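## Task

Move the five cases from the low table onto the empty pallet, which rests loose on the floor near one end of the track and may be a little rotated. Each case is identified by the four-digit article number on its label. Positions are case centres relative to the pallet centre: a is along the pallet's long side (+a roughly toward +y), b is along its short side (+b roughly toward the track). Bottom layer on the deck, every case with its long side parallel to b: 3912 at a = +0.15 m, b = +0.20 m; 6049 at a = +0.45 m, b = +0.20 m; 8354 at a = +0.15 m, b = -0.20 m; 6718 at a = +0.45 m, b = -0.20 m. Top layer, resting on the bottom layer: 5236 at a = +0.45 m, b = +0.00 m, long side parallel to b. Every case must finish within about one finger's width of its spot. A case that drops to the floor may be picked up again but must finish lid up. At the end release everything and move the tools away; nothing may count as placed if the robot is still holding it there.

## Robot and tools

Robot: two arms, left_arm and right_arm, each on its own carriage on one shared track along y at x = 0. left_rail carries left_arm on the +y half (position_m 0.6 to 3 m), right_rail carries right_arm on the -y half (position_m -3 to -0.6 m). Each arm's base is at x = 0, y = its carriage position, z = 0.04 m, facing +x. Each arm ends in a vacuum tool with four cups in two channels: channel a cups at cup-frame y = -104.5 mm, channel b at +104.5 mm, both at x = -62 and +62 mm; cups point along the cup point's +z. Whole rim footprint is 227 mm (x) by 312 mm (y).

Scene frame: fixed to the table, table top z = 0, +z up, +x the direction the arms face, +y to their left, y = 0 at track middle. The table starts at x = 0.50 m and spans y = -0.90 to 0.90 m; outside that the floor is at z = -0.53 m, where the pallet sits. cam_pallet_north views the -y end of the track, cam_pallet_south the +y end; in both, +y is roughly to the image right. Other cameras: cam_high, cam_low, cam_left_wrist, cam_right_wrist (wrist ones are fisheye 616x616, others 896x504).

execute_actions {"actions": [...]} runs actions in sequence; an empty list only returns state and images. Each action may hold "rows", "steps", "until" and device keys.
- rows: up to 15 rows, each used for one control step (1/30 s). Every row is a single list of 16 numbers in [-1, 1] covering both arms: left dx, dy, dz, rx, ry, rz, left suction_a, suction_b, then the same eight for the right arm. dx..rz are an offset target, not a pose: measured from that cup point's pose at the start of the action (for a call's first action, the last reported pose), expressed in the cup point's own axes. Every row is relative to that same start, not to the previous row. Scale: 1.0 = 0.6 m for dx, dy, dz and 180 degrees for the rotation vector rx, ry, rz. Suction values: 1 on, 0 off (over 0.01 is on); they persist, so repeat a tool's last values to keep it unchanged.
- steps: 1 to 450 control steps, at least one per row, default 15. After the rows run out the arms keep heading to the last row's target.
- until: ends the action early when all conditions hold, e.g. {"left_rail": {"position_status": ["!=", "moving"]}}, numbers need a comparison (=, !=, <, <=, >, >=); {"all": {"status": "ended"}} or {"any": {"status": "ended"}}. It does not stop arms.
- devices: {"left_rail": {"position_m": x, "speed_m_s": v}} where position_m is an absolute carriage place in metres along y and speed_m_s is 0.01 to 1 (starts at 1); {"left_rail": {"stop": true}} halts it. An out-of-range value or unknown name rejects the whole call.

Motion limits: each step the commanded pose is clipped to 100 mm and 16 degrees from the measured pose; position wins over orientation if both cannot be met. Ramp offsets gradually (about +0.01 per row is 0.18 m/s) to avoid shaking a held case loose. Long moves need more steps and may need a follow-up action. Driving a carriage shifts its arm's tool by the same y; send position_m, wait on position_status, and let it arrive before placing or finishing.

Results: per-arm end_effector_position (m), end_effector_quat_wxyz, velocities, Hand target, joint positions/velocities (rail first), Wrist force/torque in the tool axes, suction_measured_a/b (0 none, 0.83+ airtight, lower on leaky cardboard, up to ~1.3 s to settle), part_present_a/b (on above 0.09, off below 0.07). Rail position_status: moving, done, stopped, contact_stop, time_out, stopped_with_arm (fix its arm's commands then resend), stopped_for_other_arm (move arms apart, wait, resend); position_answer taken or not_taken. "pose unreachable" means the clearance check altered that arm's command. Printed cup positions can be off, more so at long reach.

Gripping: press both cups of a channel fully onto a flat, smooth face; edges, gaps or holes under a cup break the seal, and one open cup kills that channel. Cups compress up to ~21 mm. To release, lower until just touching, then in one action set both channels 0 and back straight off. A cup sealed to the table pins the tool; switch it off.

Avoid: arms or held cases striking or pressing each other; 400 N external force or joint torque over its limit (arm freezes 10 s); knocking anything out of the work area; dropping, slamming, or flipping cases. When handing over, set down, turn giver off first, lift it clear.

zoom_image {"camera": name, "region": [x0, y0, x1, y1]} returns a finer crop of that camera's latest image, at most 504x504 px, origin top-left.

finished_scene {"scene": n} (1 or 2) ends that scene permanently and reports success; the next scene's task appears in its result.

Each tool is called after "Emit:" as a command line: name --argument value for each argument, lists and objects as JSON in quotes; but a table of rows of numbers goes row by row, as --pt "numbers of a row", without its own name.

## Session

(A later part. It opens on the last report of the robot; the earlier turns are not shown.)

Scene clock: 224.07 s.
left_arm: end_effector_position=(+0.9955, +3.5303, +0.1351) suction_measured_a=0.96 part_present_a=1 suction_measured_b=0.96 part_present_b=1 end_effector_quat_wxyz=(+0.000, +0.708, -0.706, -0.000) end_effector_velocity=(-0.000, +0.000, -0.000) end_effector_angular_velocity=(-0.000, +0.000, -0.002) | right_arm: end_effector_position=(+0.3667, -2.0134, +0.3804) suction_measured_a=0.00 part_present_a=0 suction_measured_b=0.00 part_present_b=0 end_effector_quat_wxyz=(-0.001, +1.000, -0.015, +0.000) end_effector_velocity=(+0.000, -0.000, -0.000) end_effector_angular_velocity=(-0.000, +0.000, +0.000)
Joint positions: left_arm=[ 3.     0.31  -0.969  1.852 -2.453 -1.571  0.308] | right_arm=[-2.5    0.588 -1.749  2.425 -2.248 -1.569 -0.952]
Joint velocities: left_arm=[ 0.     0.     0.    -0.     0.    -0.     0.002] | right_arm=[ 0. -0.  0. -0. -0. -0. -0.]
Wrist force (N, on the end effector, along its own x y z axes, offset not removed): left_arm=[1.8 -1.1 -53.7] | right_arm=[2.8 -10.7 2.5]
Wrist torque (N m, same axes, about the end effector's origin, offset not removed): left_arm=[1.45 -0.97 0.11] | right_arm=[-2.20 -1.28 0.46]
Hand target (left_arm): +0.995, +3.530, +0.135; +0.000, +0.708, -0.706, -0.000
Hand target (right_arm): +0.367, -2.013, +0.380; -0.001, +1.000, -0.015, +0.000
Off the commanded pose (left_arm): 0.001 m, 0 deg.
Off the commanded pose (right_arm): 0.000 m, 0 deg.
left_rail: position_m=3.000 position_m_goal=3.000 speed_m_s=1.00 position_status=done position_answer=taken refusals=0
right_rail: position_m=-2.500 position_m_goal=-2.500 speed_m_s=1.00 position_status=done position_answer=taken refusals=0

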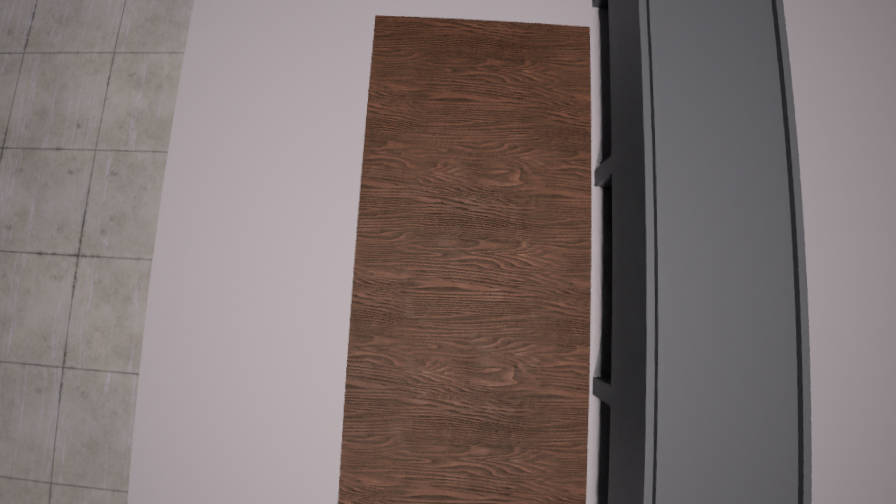

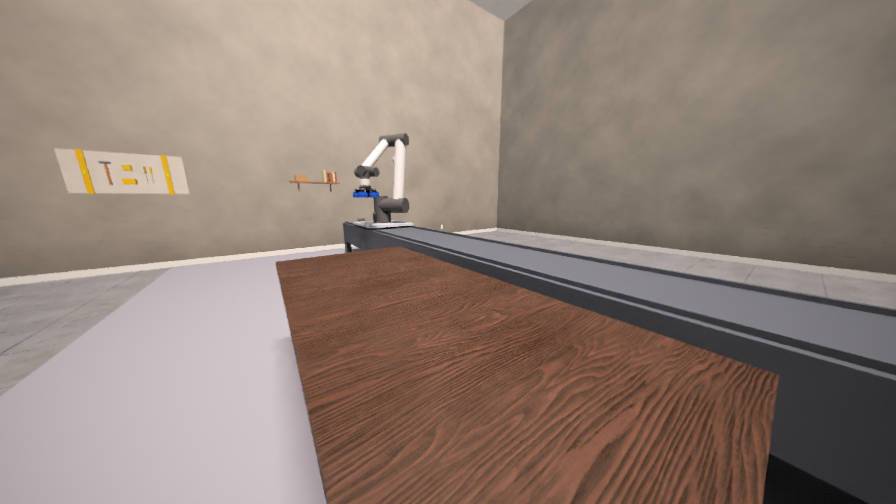

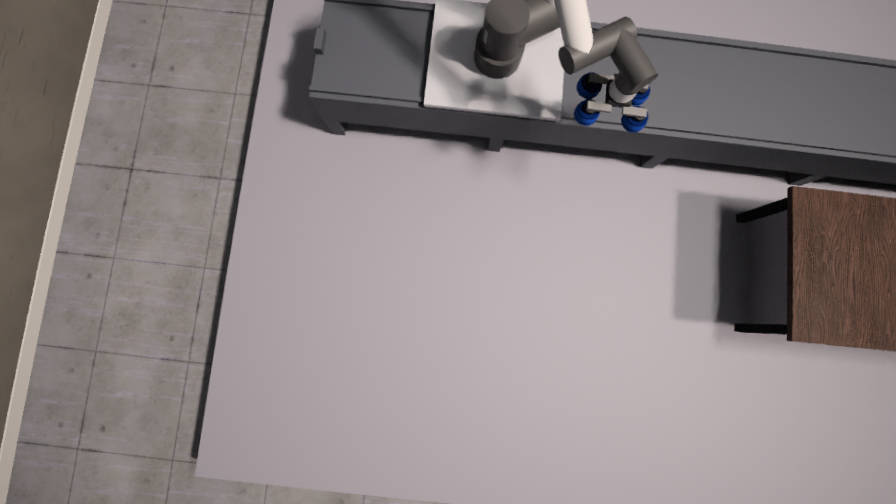

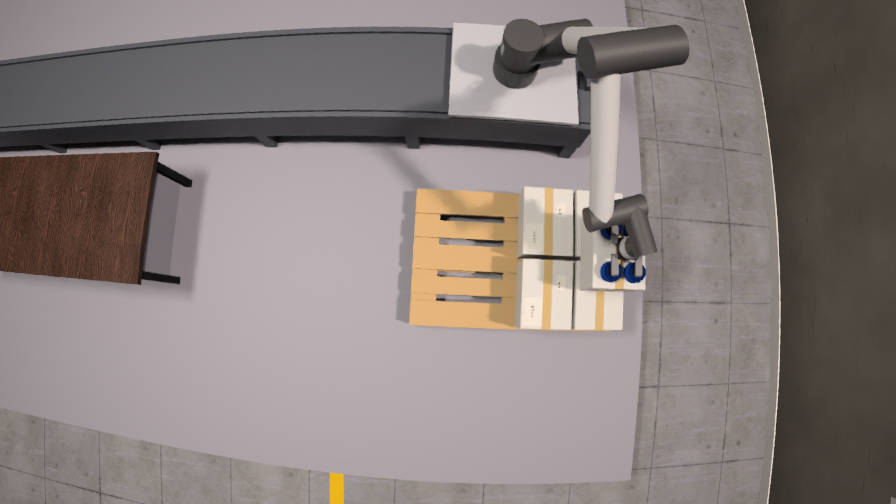

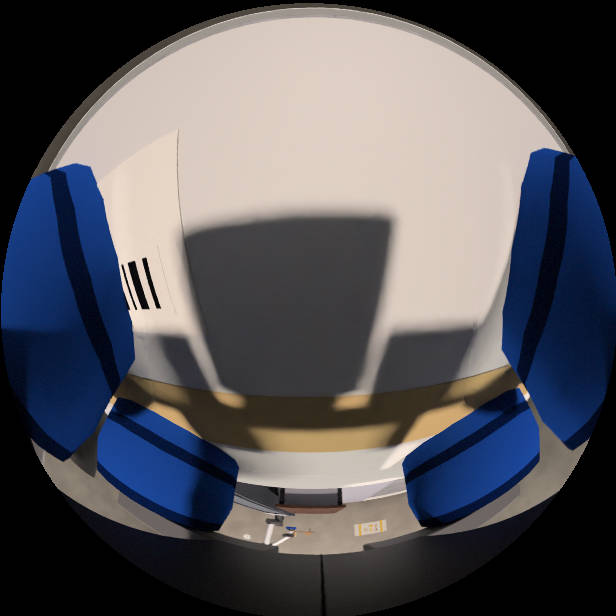

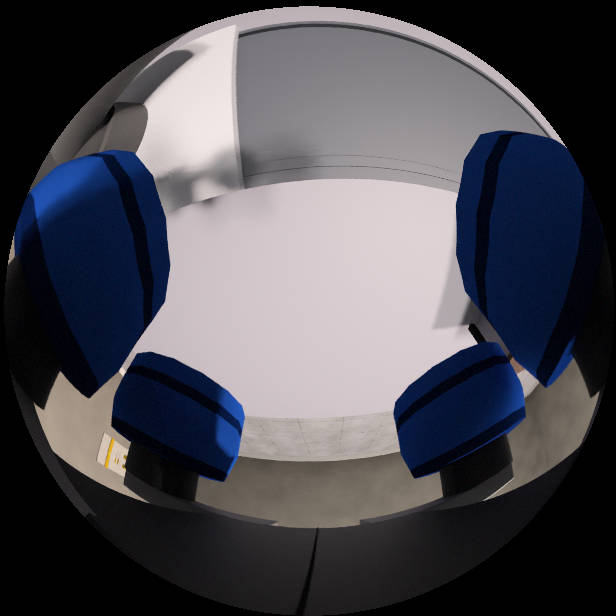

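Emit:
execute_actions --actions '[{"rows":[[-0.004,-0.011,0.14,0,0,0,1,1,0,0,0,0,0,0,0,0]],"steps":28}]'

Scene clock: 233.70 s.
left_arm: end_effector_position=(+1.0022, +3.5326, +0.0513) suction_measured_a=0.96 part_present_a=1 suction_measured_b=0.96 part_present_b=1 end_effector_quat_wxyz=(+0.000, +0.708, -0.706, -0.000) end_effector_velocity=(+0.000, +0.000, -0.001) end_effector_angular_velocity=(+0.000, -0.000, -0.000) | right_arm: end_effector_position=(+0.3667, -2.0134, +0.3804) suction_measured_a=0.00 part_present_a=0 suction_measured_b=0.00 part_present_b=0 end_effector_quat_wxyz=(-0.001, +1.000, -0.015, +0.000) end_effector_velocity=(-0.000, -0.000, +0.000) end_effector_angular_velocity=(+0.000, -0.000, +0.000)
Joint positions: left_arm=[ 3.     0.31  -0.882  1.855 -2.543 -1.571  0.308] | right_arm=[-2.5    0.588 -1.749  2.425 -2.248 -1.569 -0.952]
Joint velocities: left_arm=[ 0.     0.     0.001 -0.    -0.001  0.     0.   ] | right_arm=[ 0.  0. -0.  0. -0. -0.  0.]
Wrist force (N, on the end effector, along its own x y z axes, offset not removed): left_arm=[1.1 -0.6 -54.4] | right_arm=[6.3 -8.0 0.8]
Wrist torque (N m, same axes, about the end effector's origin, offset not removed): left_arm=[1.47 -0.87 0.04] | right_arm=[-1.78 -1.45 0.52]
Hand target (left_arm): +1.002, +3.533, +0.051; +0.000, +0.708, -0.706, -0.000
Hand target (right_arm): +0.367, -2.013, +0.380; -0.001, +1.000, -0.015, +0.000
Off the commanded pose (left_arm): 0.000 m, 0 deg.
Off the commanded pose (right_arm): 0.000 m, 0 deg.
left_rail: position_m=3.000 position_m_goal=3.000 speed_m_s=1.00 position_status=done position_answer=taken refusals=0
right_rail: position_m=-2.500 position_m_goal=-2.500 speed_m_s=1.00 position_status=done position_answer=taken refusals=0

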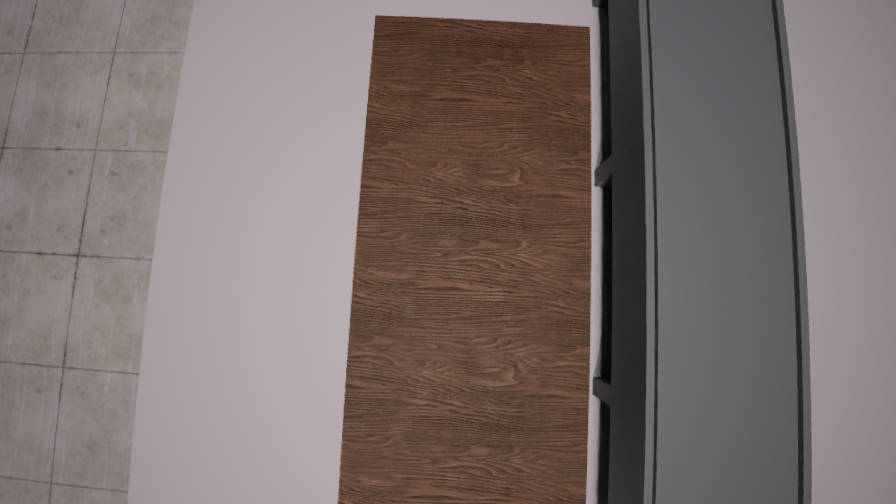

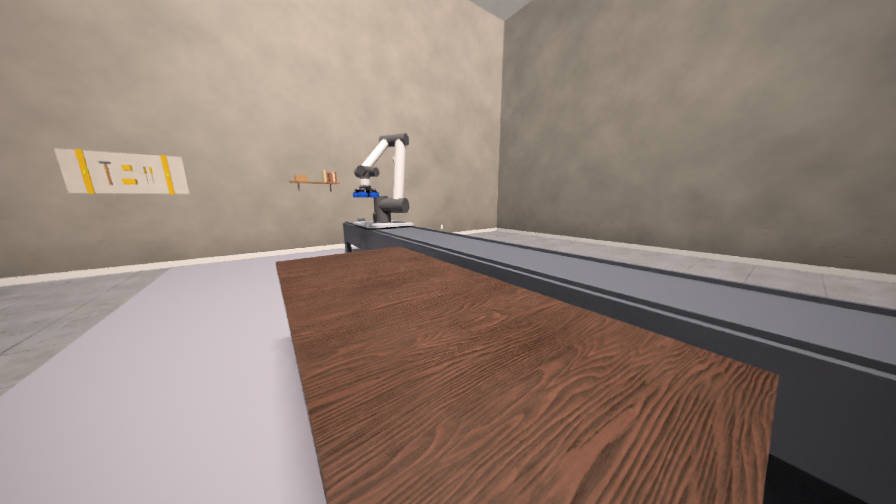

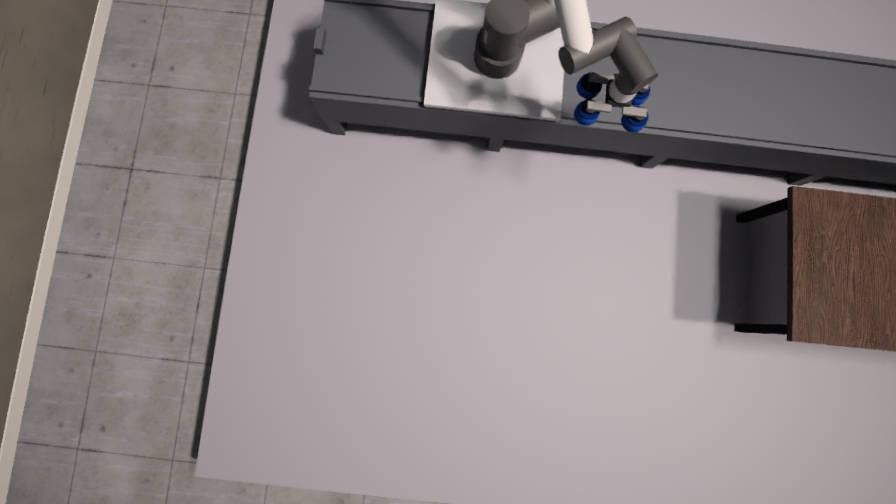

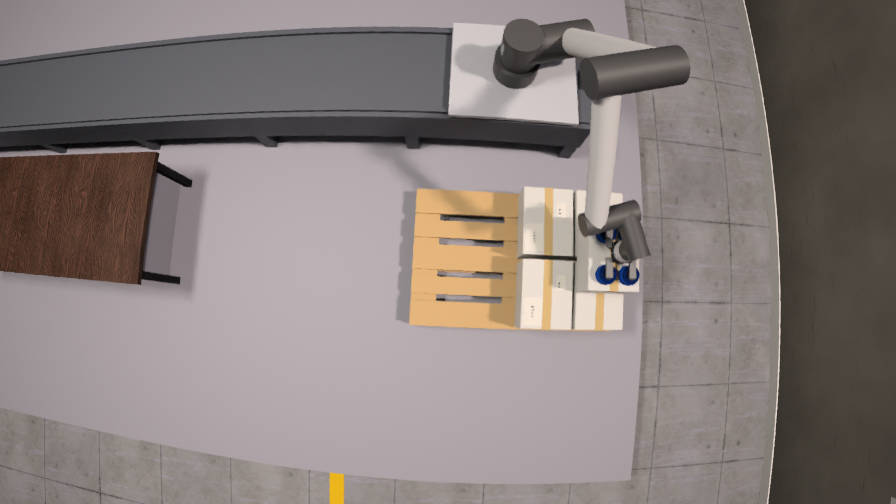

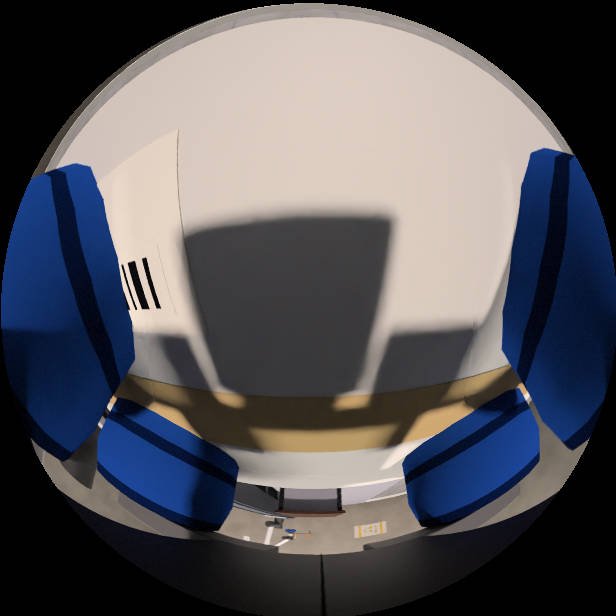

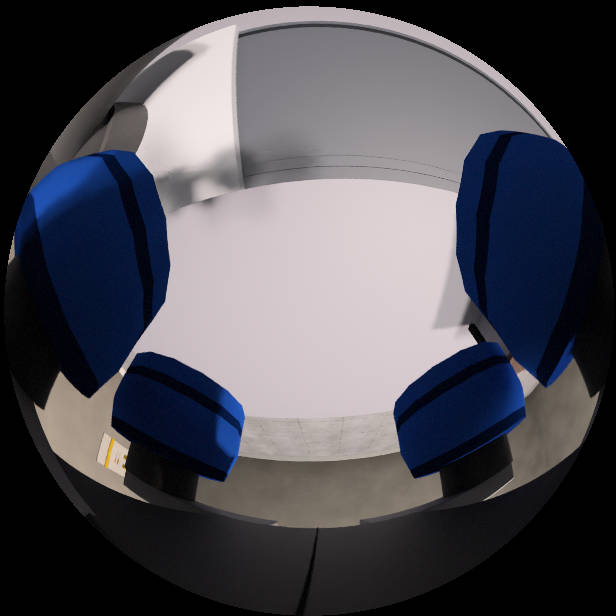

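Emit:
execute_actions --actions '[{"rows":[[0,0,0.0045,0,0,0,1,1,0,0,0,0,0,0,0,0]],"steps":12}]'

Scene clock: 237.77 s.
left_arm: end_effector_position=(+1.0024, +3.5327, +0.0493) suction_measured_a=0.96 part_present_a=1 suction_measured_b=0.96 part_present_b=1 end_effector_quat_wxyz=(+0.000, +0.708, -0.706, -0.000) end_effector_velocity=(+0.000, +0.000, -0.001) end_effector_angular_velocity=(+0.000, -0.000, -0.000) | right_arm: end_effector_position=(+0.3667, -2.0134, +0.3804) suction_measured_a=0.00 part_present_a=0 suction_measured_b=0.00 part_present_b=0 end_effector_quat_wxyz=(-0.001, +1.000, -0.015, +0.000) end_effector_velocity=(-0.000, +0.000, -0.000) end_effector_angular_velocity=(-0.000, +0.000, -0.000)
Joint positions: left_arm=[ 3.     0.311 -0.88   1.855 -2.545 -1.571  0.308] | right_arm=[-2.5    0.588 -1.749  2.425 -2.248 -1.569 -0.952]
Joint velocities: left_arm=[ 0.    -0.     0.001 -0.    -0.002 -0.     0.   ] | right_arm=[ 0.  0.  0. -0.  0.  0.  0.]
Wrist force (N, on the end effector, along its own x y z axes, offset not removed): left_arm=[28.6 16.3 -200.0] | right_arm=[5.9 -9.6 3.0]
Wrist torque (N m, same axes, about the end effector's origin, offset not removed): left_arm=[-17.81 1.03 -2.89] | right_arm=[-2.12 -1.48 0.34]
Hand target (left_arm): +1.002, +3.533, +0.049; +0.000, +0.708, -0.706, -0.000
Hand target (right_arm): +0.367, -2.013, +0.380; -0.001, +1.000, -0.015, +0.000
Off the commanded pose (left_arm): 0.001 m, 0 deg.
Off the commanded pose (right_arm): 0.000 m, 0 deg.
left_rail: position_m=3.000 position_m_goal=3.000 speed_m_s=1.00 position_status=done position_answer=taken refusals=0
right_rail: position_m=-2.500 position_m_goal=-2.500 speed_m_s=1.00 position_status=done position_answer=taken refusals=0

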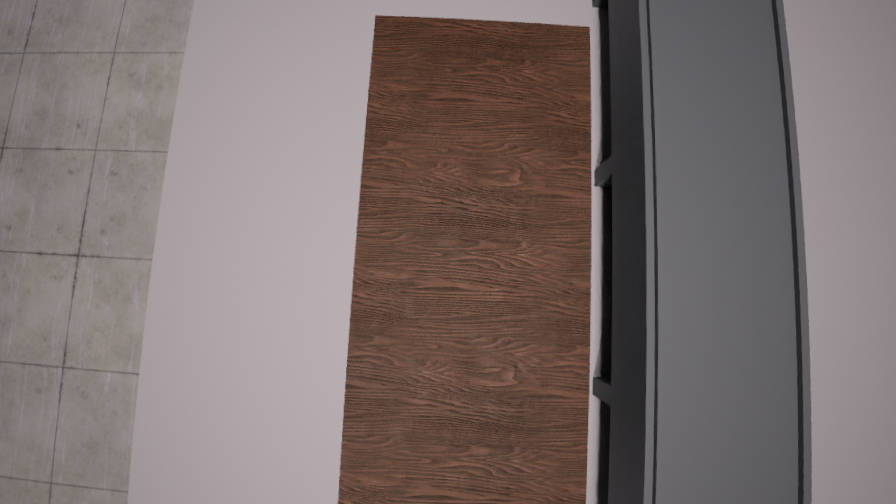

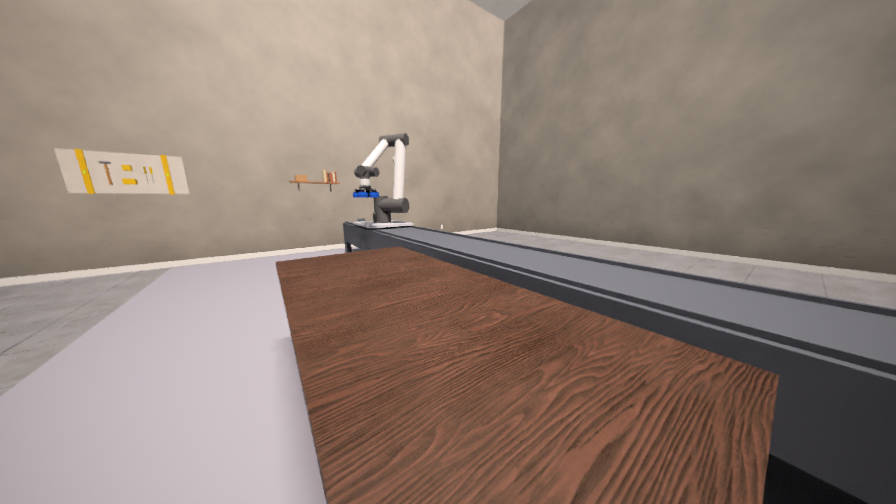

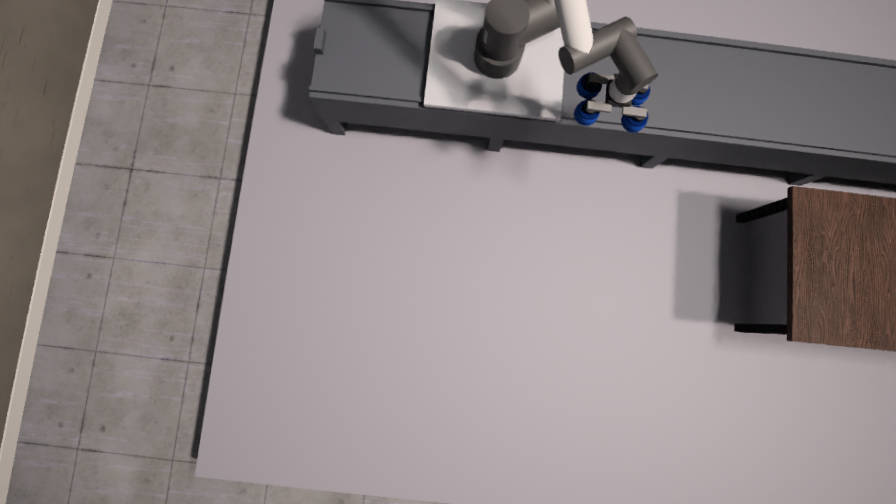

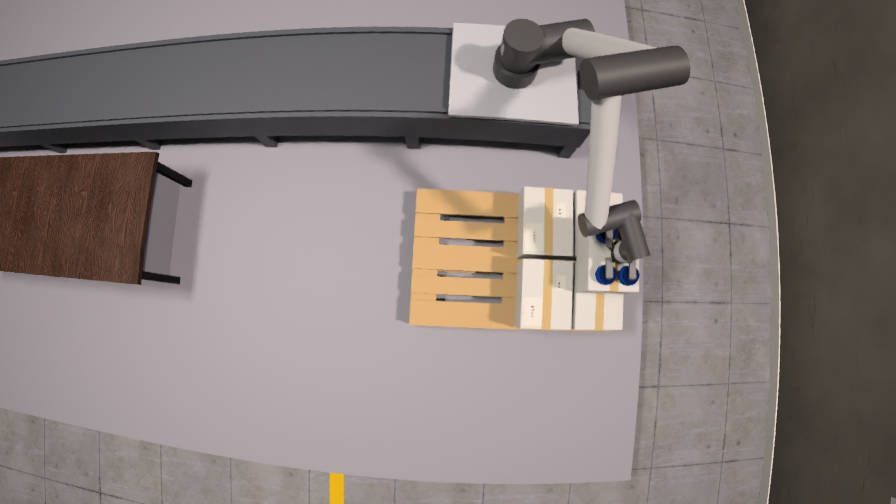

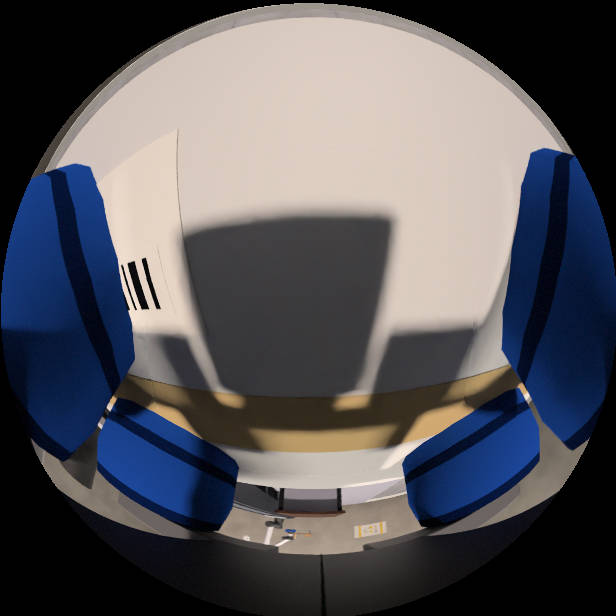

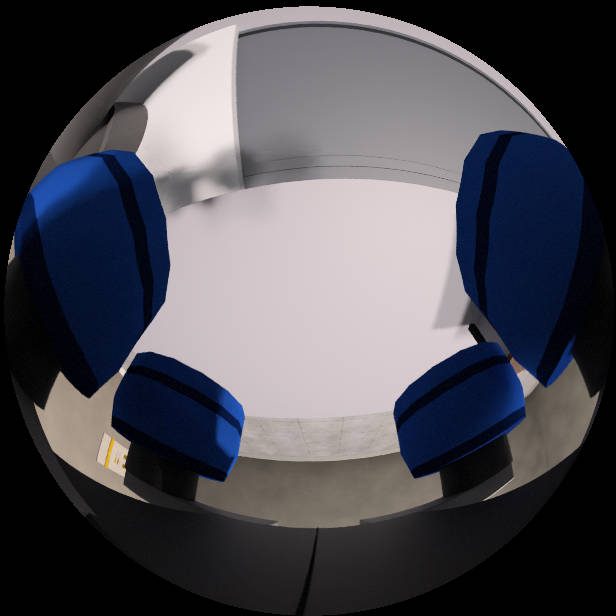

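Emit:
execute_actions --actions '[{"rows":[[0,0,-0.005,0,0,0,0,0,0,0,0,0,0,0,0,0],[0,0,-0.01,0,0,0,0,0,0,0,0,0,0,0,0,0],[0,0,-0.015,0,0,0,0,0,0,0,0,0,0,0,0,0],[0,0,-0.02,0,0,0,0,0,0,0,0,0,0,0,0,0],[0,0,-0.03,0,0,0,0,0,0,0,0,0,0,0,0,0],[0,0,-0.04,0,0,0,0,0,0,0,0,0,0,0,0,0],[0,0,-0.06,0,0,0,0,0,0,0,0,0,0,0,0,0],[0,0,-0.4,0,0,0,0,0,0,0,0,0,0,0,0,0]],"steps":24},{"steps":55,"left_rail":{"position_m":1.9}}]'

Emit:
finished_scene --scene 1

Scene clock: 245.83 s.
left_arm: end_effector_position=(+1.0020, +2.4325, +0.2892) suction_measured_a=0.00 part_present_a=0 suction_measured_b=0.00 part_present_b=0 end_effector_quat_wxyz=(+0.000, +0.708, -0.706, -0.000) end_effector_velocity=(-0.000, +0.000, +0.000) end_effector_angular_velocity=(+0.000, +0.000, +0.000) | right_arm: end_effector_position=(+0.3667, -2.0134, +0.3804) suction_measured_a=0.00 part_present_a=0 suction_measured_b=0.00 part_present_b=0 end_effector_quat_wxyz=(-0.001, +1.000, -0.015, +0.000) end_effector_velocity=(-0.000, -0.000, +0.000) end_effector_angular_velocity=(+0.000, -0.000, -0.000)
Joint positions: left_arm=[ 1.9    0.311 -1.093  1.784 -2.261 -1.571  0.308] | right_arm=[-2.5    0.588 -1.749  2.425 -2.248 -1.569 -0.952]
Joint velocities: left_arm=[ 0.  0. -0. -0. -0.  0.  0.] | right_arm=[ 0. -0. -0.  0.  0. -0.  0.]
Wrist force (N, on the end effector, along its own x y z axes, offset not removed): left_arm=[0.3 1.5 1.8] | right_arm=[0.7 -12.0 5.4]
Wrist torque (N m, same axes, about the end effector's origin, offset not removed): left_arm=[-0.07 -0.24 0.01] | right_arm=[-2.20 -1.03 0.40]
Hand target (left_arm): +1.002, +2.433, +0.289; +0.000, +0.708, -0.706, -0.000
Hand target (right_arm): +0.367, -2.013, +0.380; -0.001, +1.000, -0.015, +0.000
Off the commanded pose (left_arm): 0.000 m, 0 deg.
Off the commanded pose (right_arm): 0.000 m, 0 deg.
left_rail: position_m=1.900 position_m_goal=1.900 speed_m_s=1.00 position_status=done position_answer=taken refusals=0
right_rail: position_m=-2.500 position_m_goal=-2.500 speed_m_s=1.00 position_status=done position_answer=taken refusals=0

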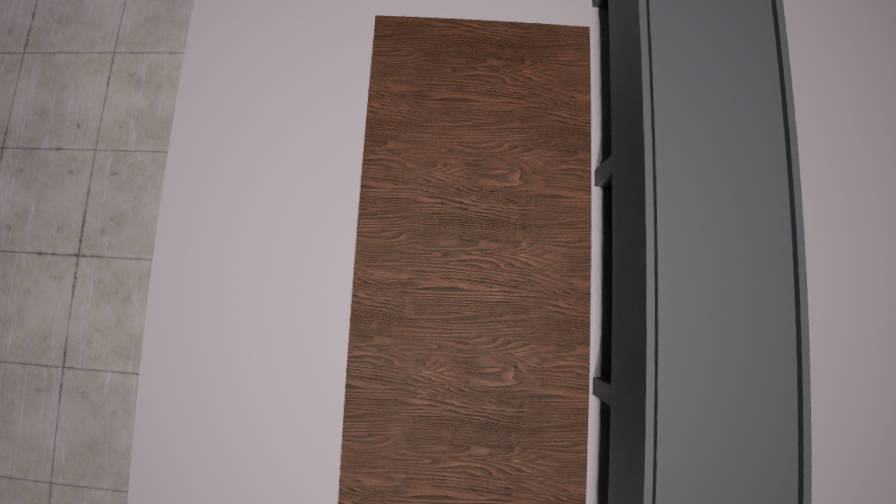

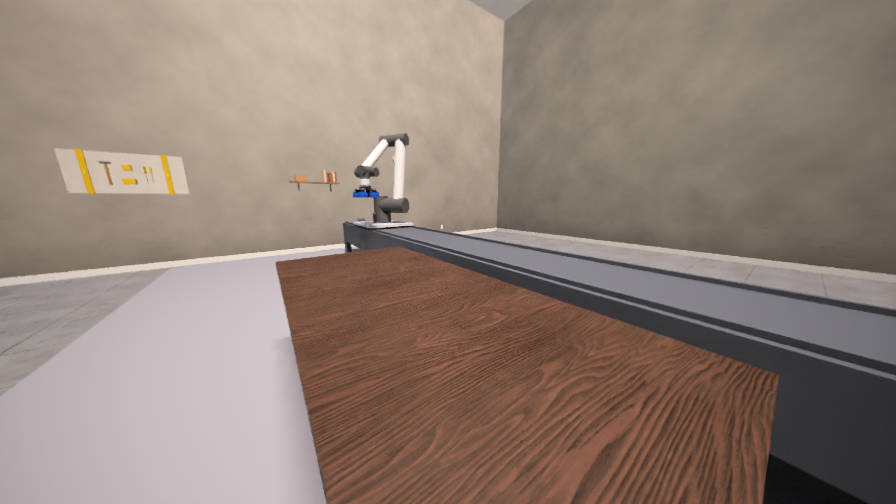

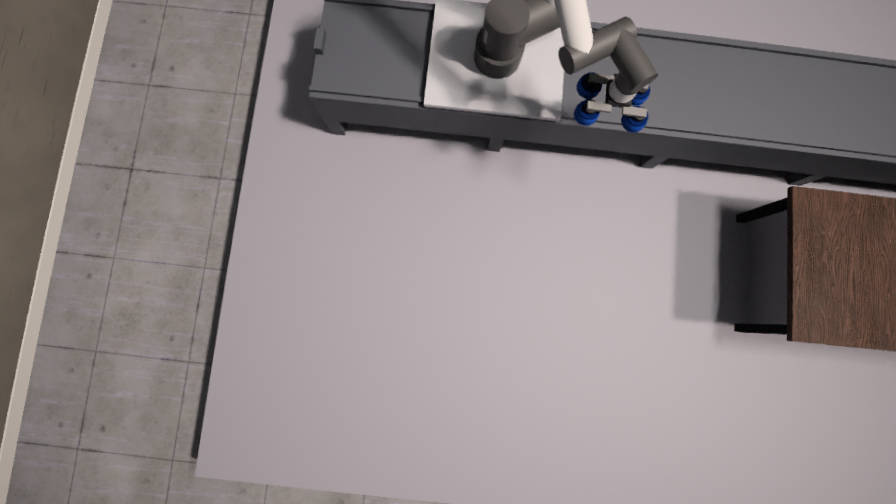

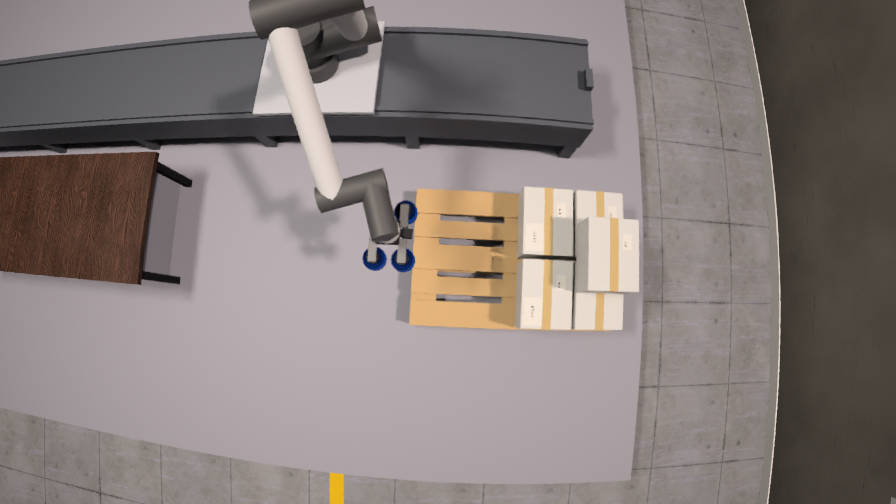

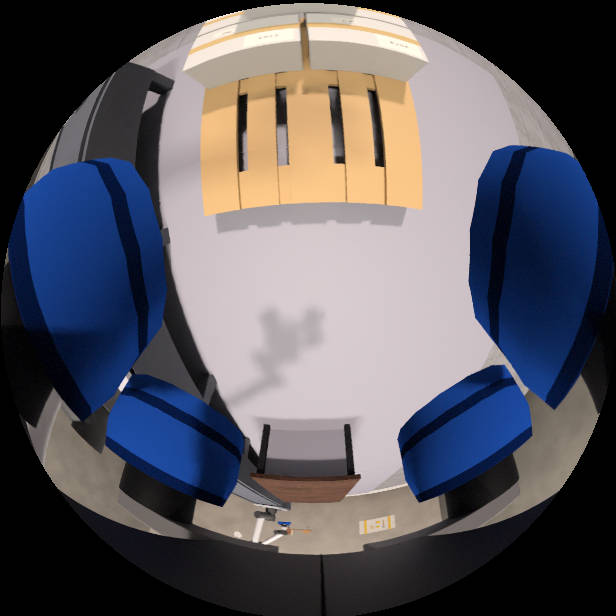

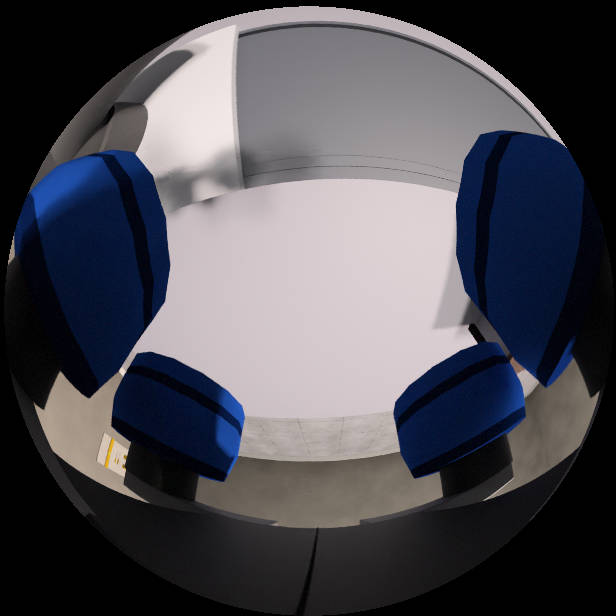

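The scene is finished: the task was done.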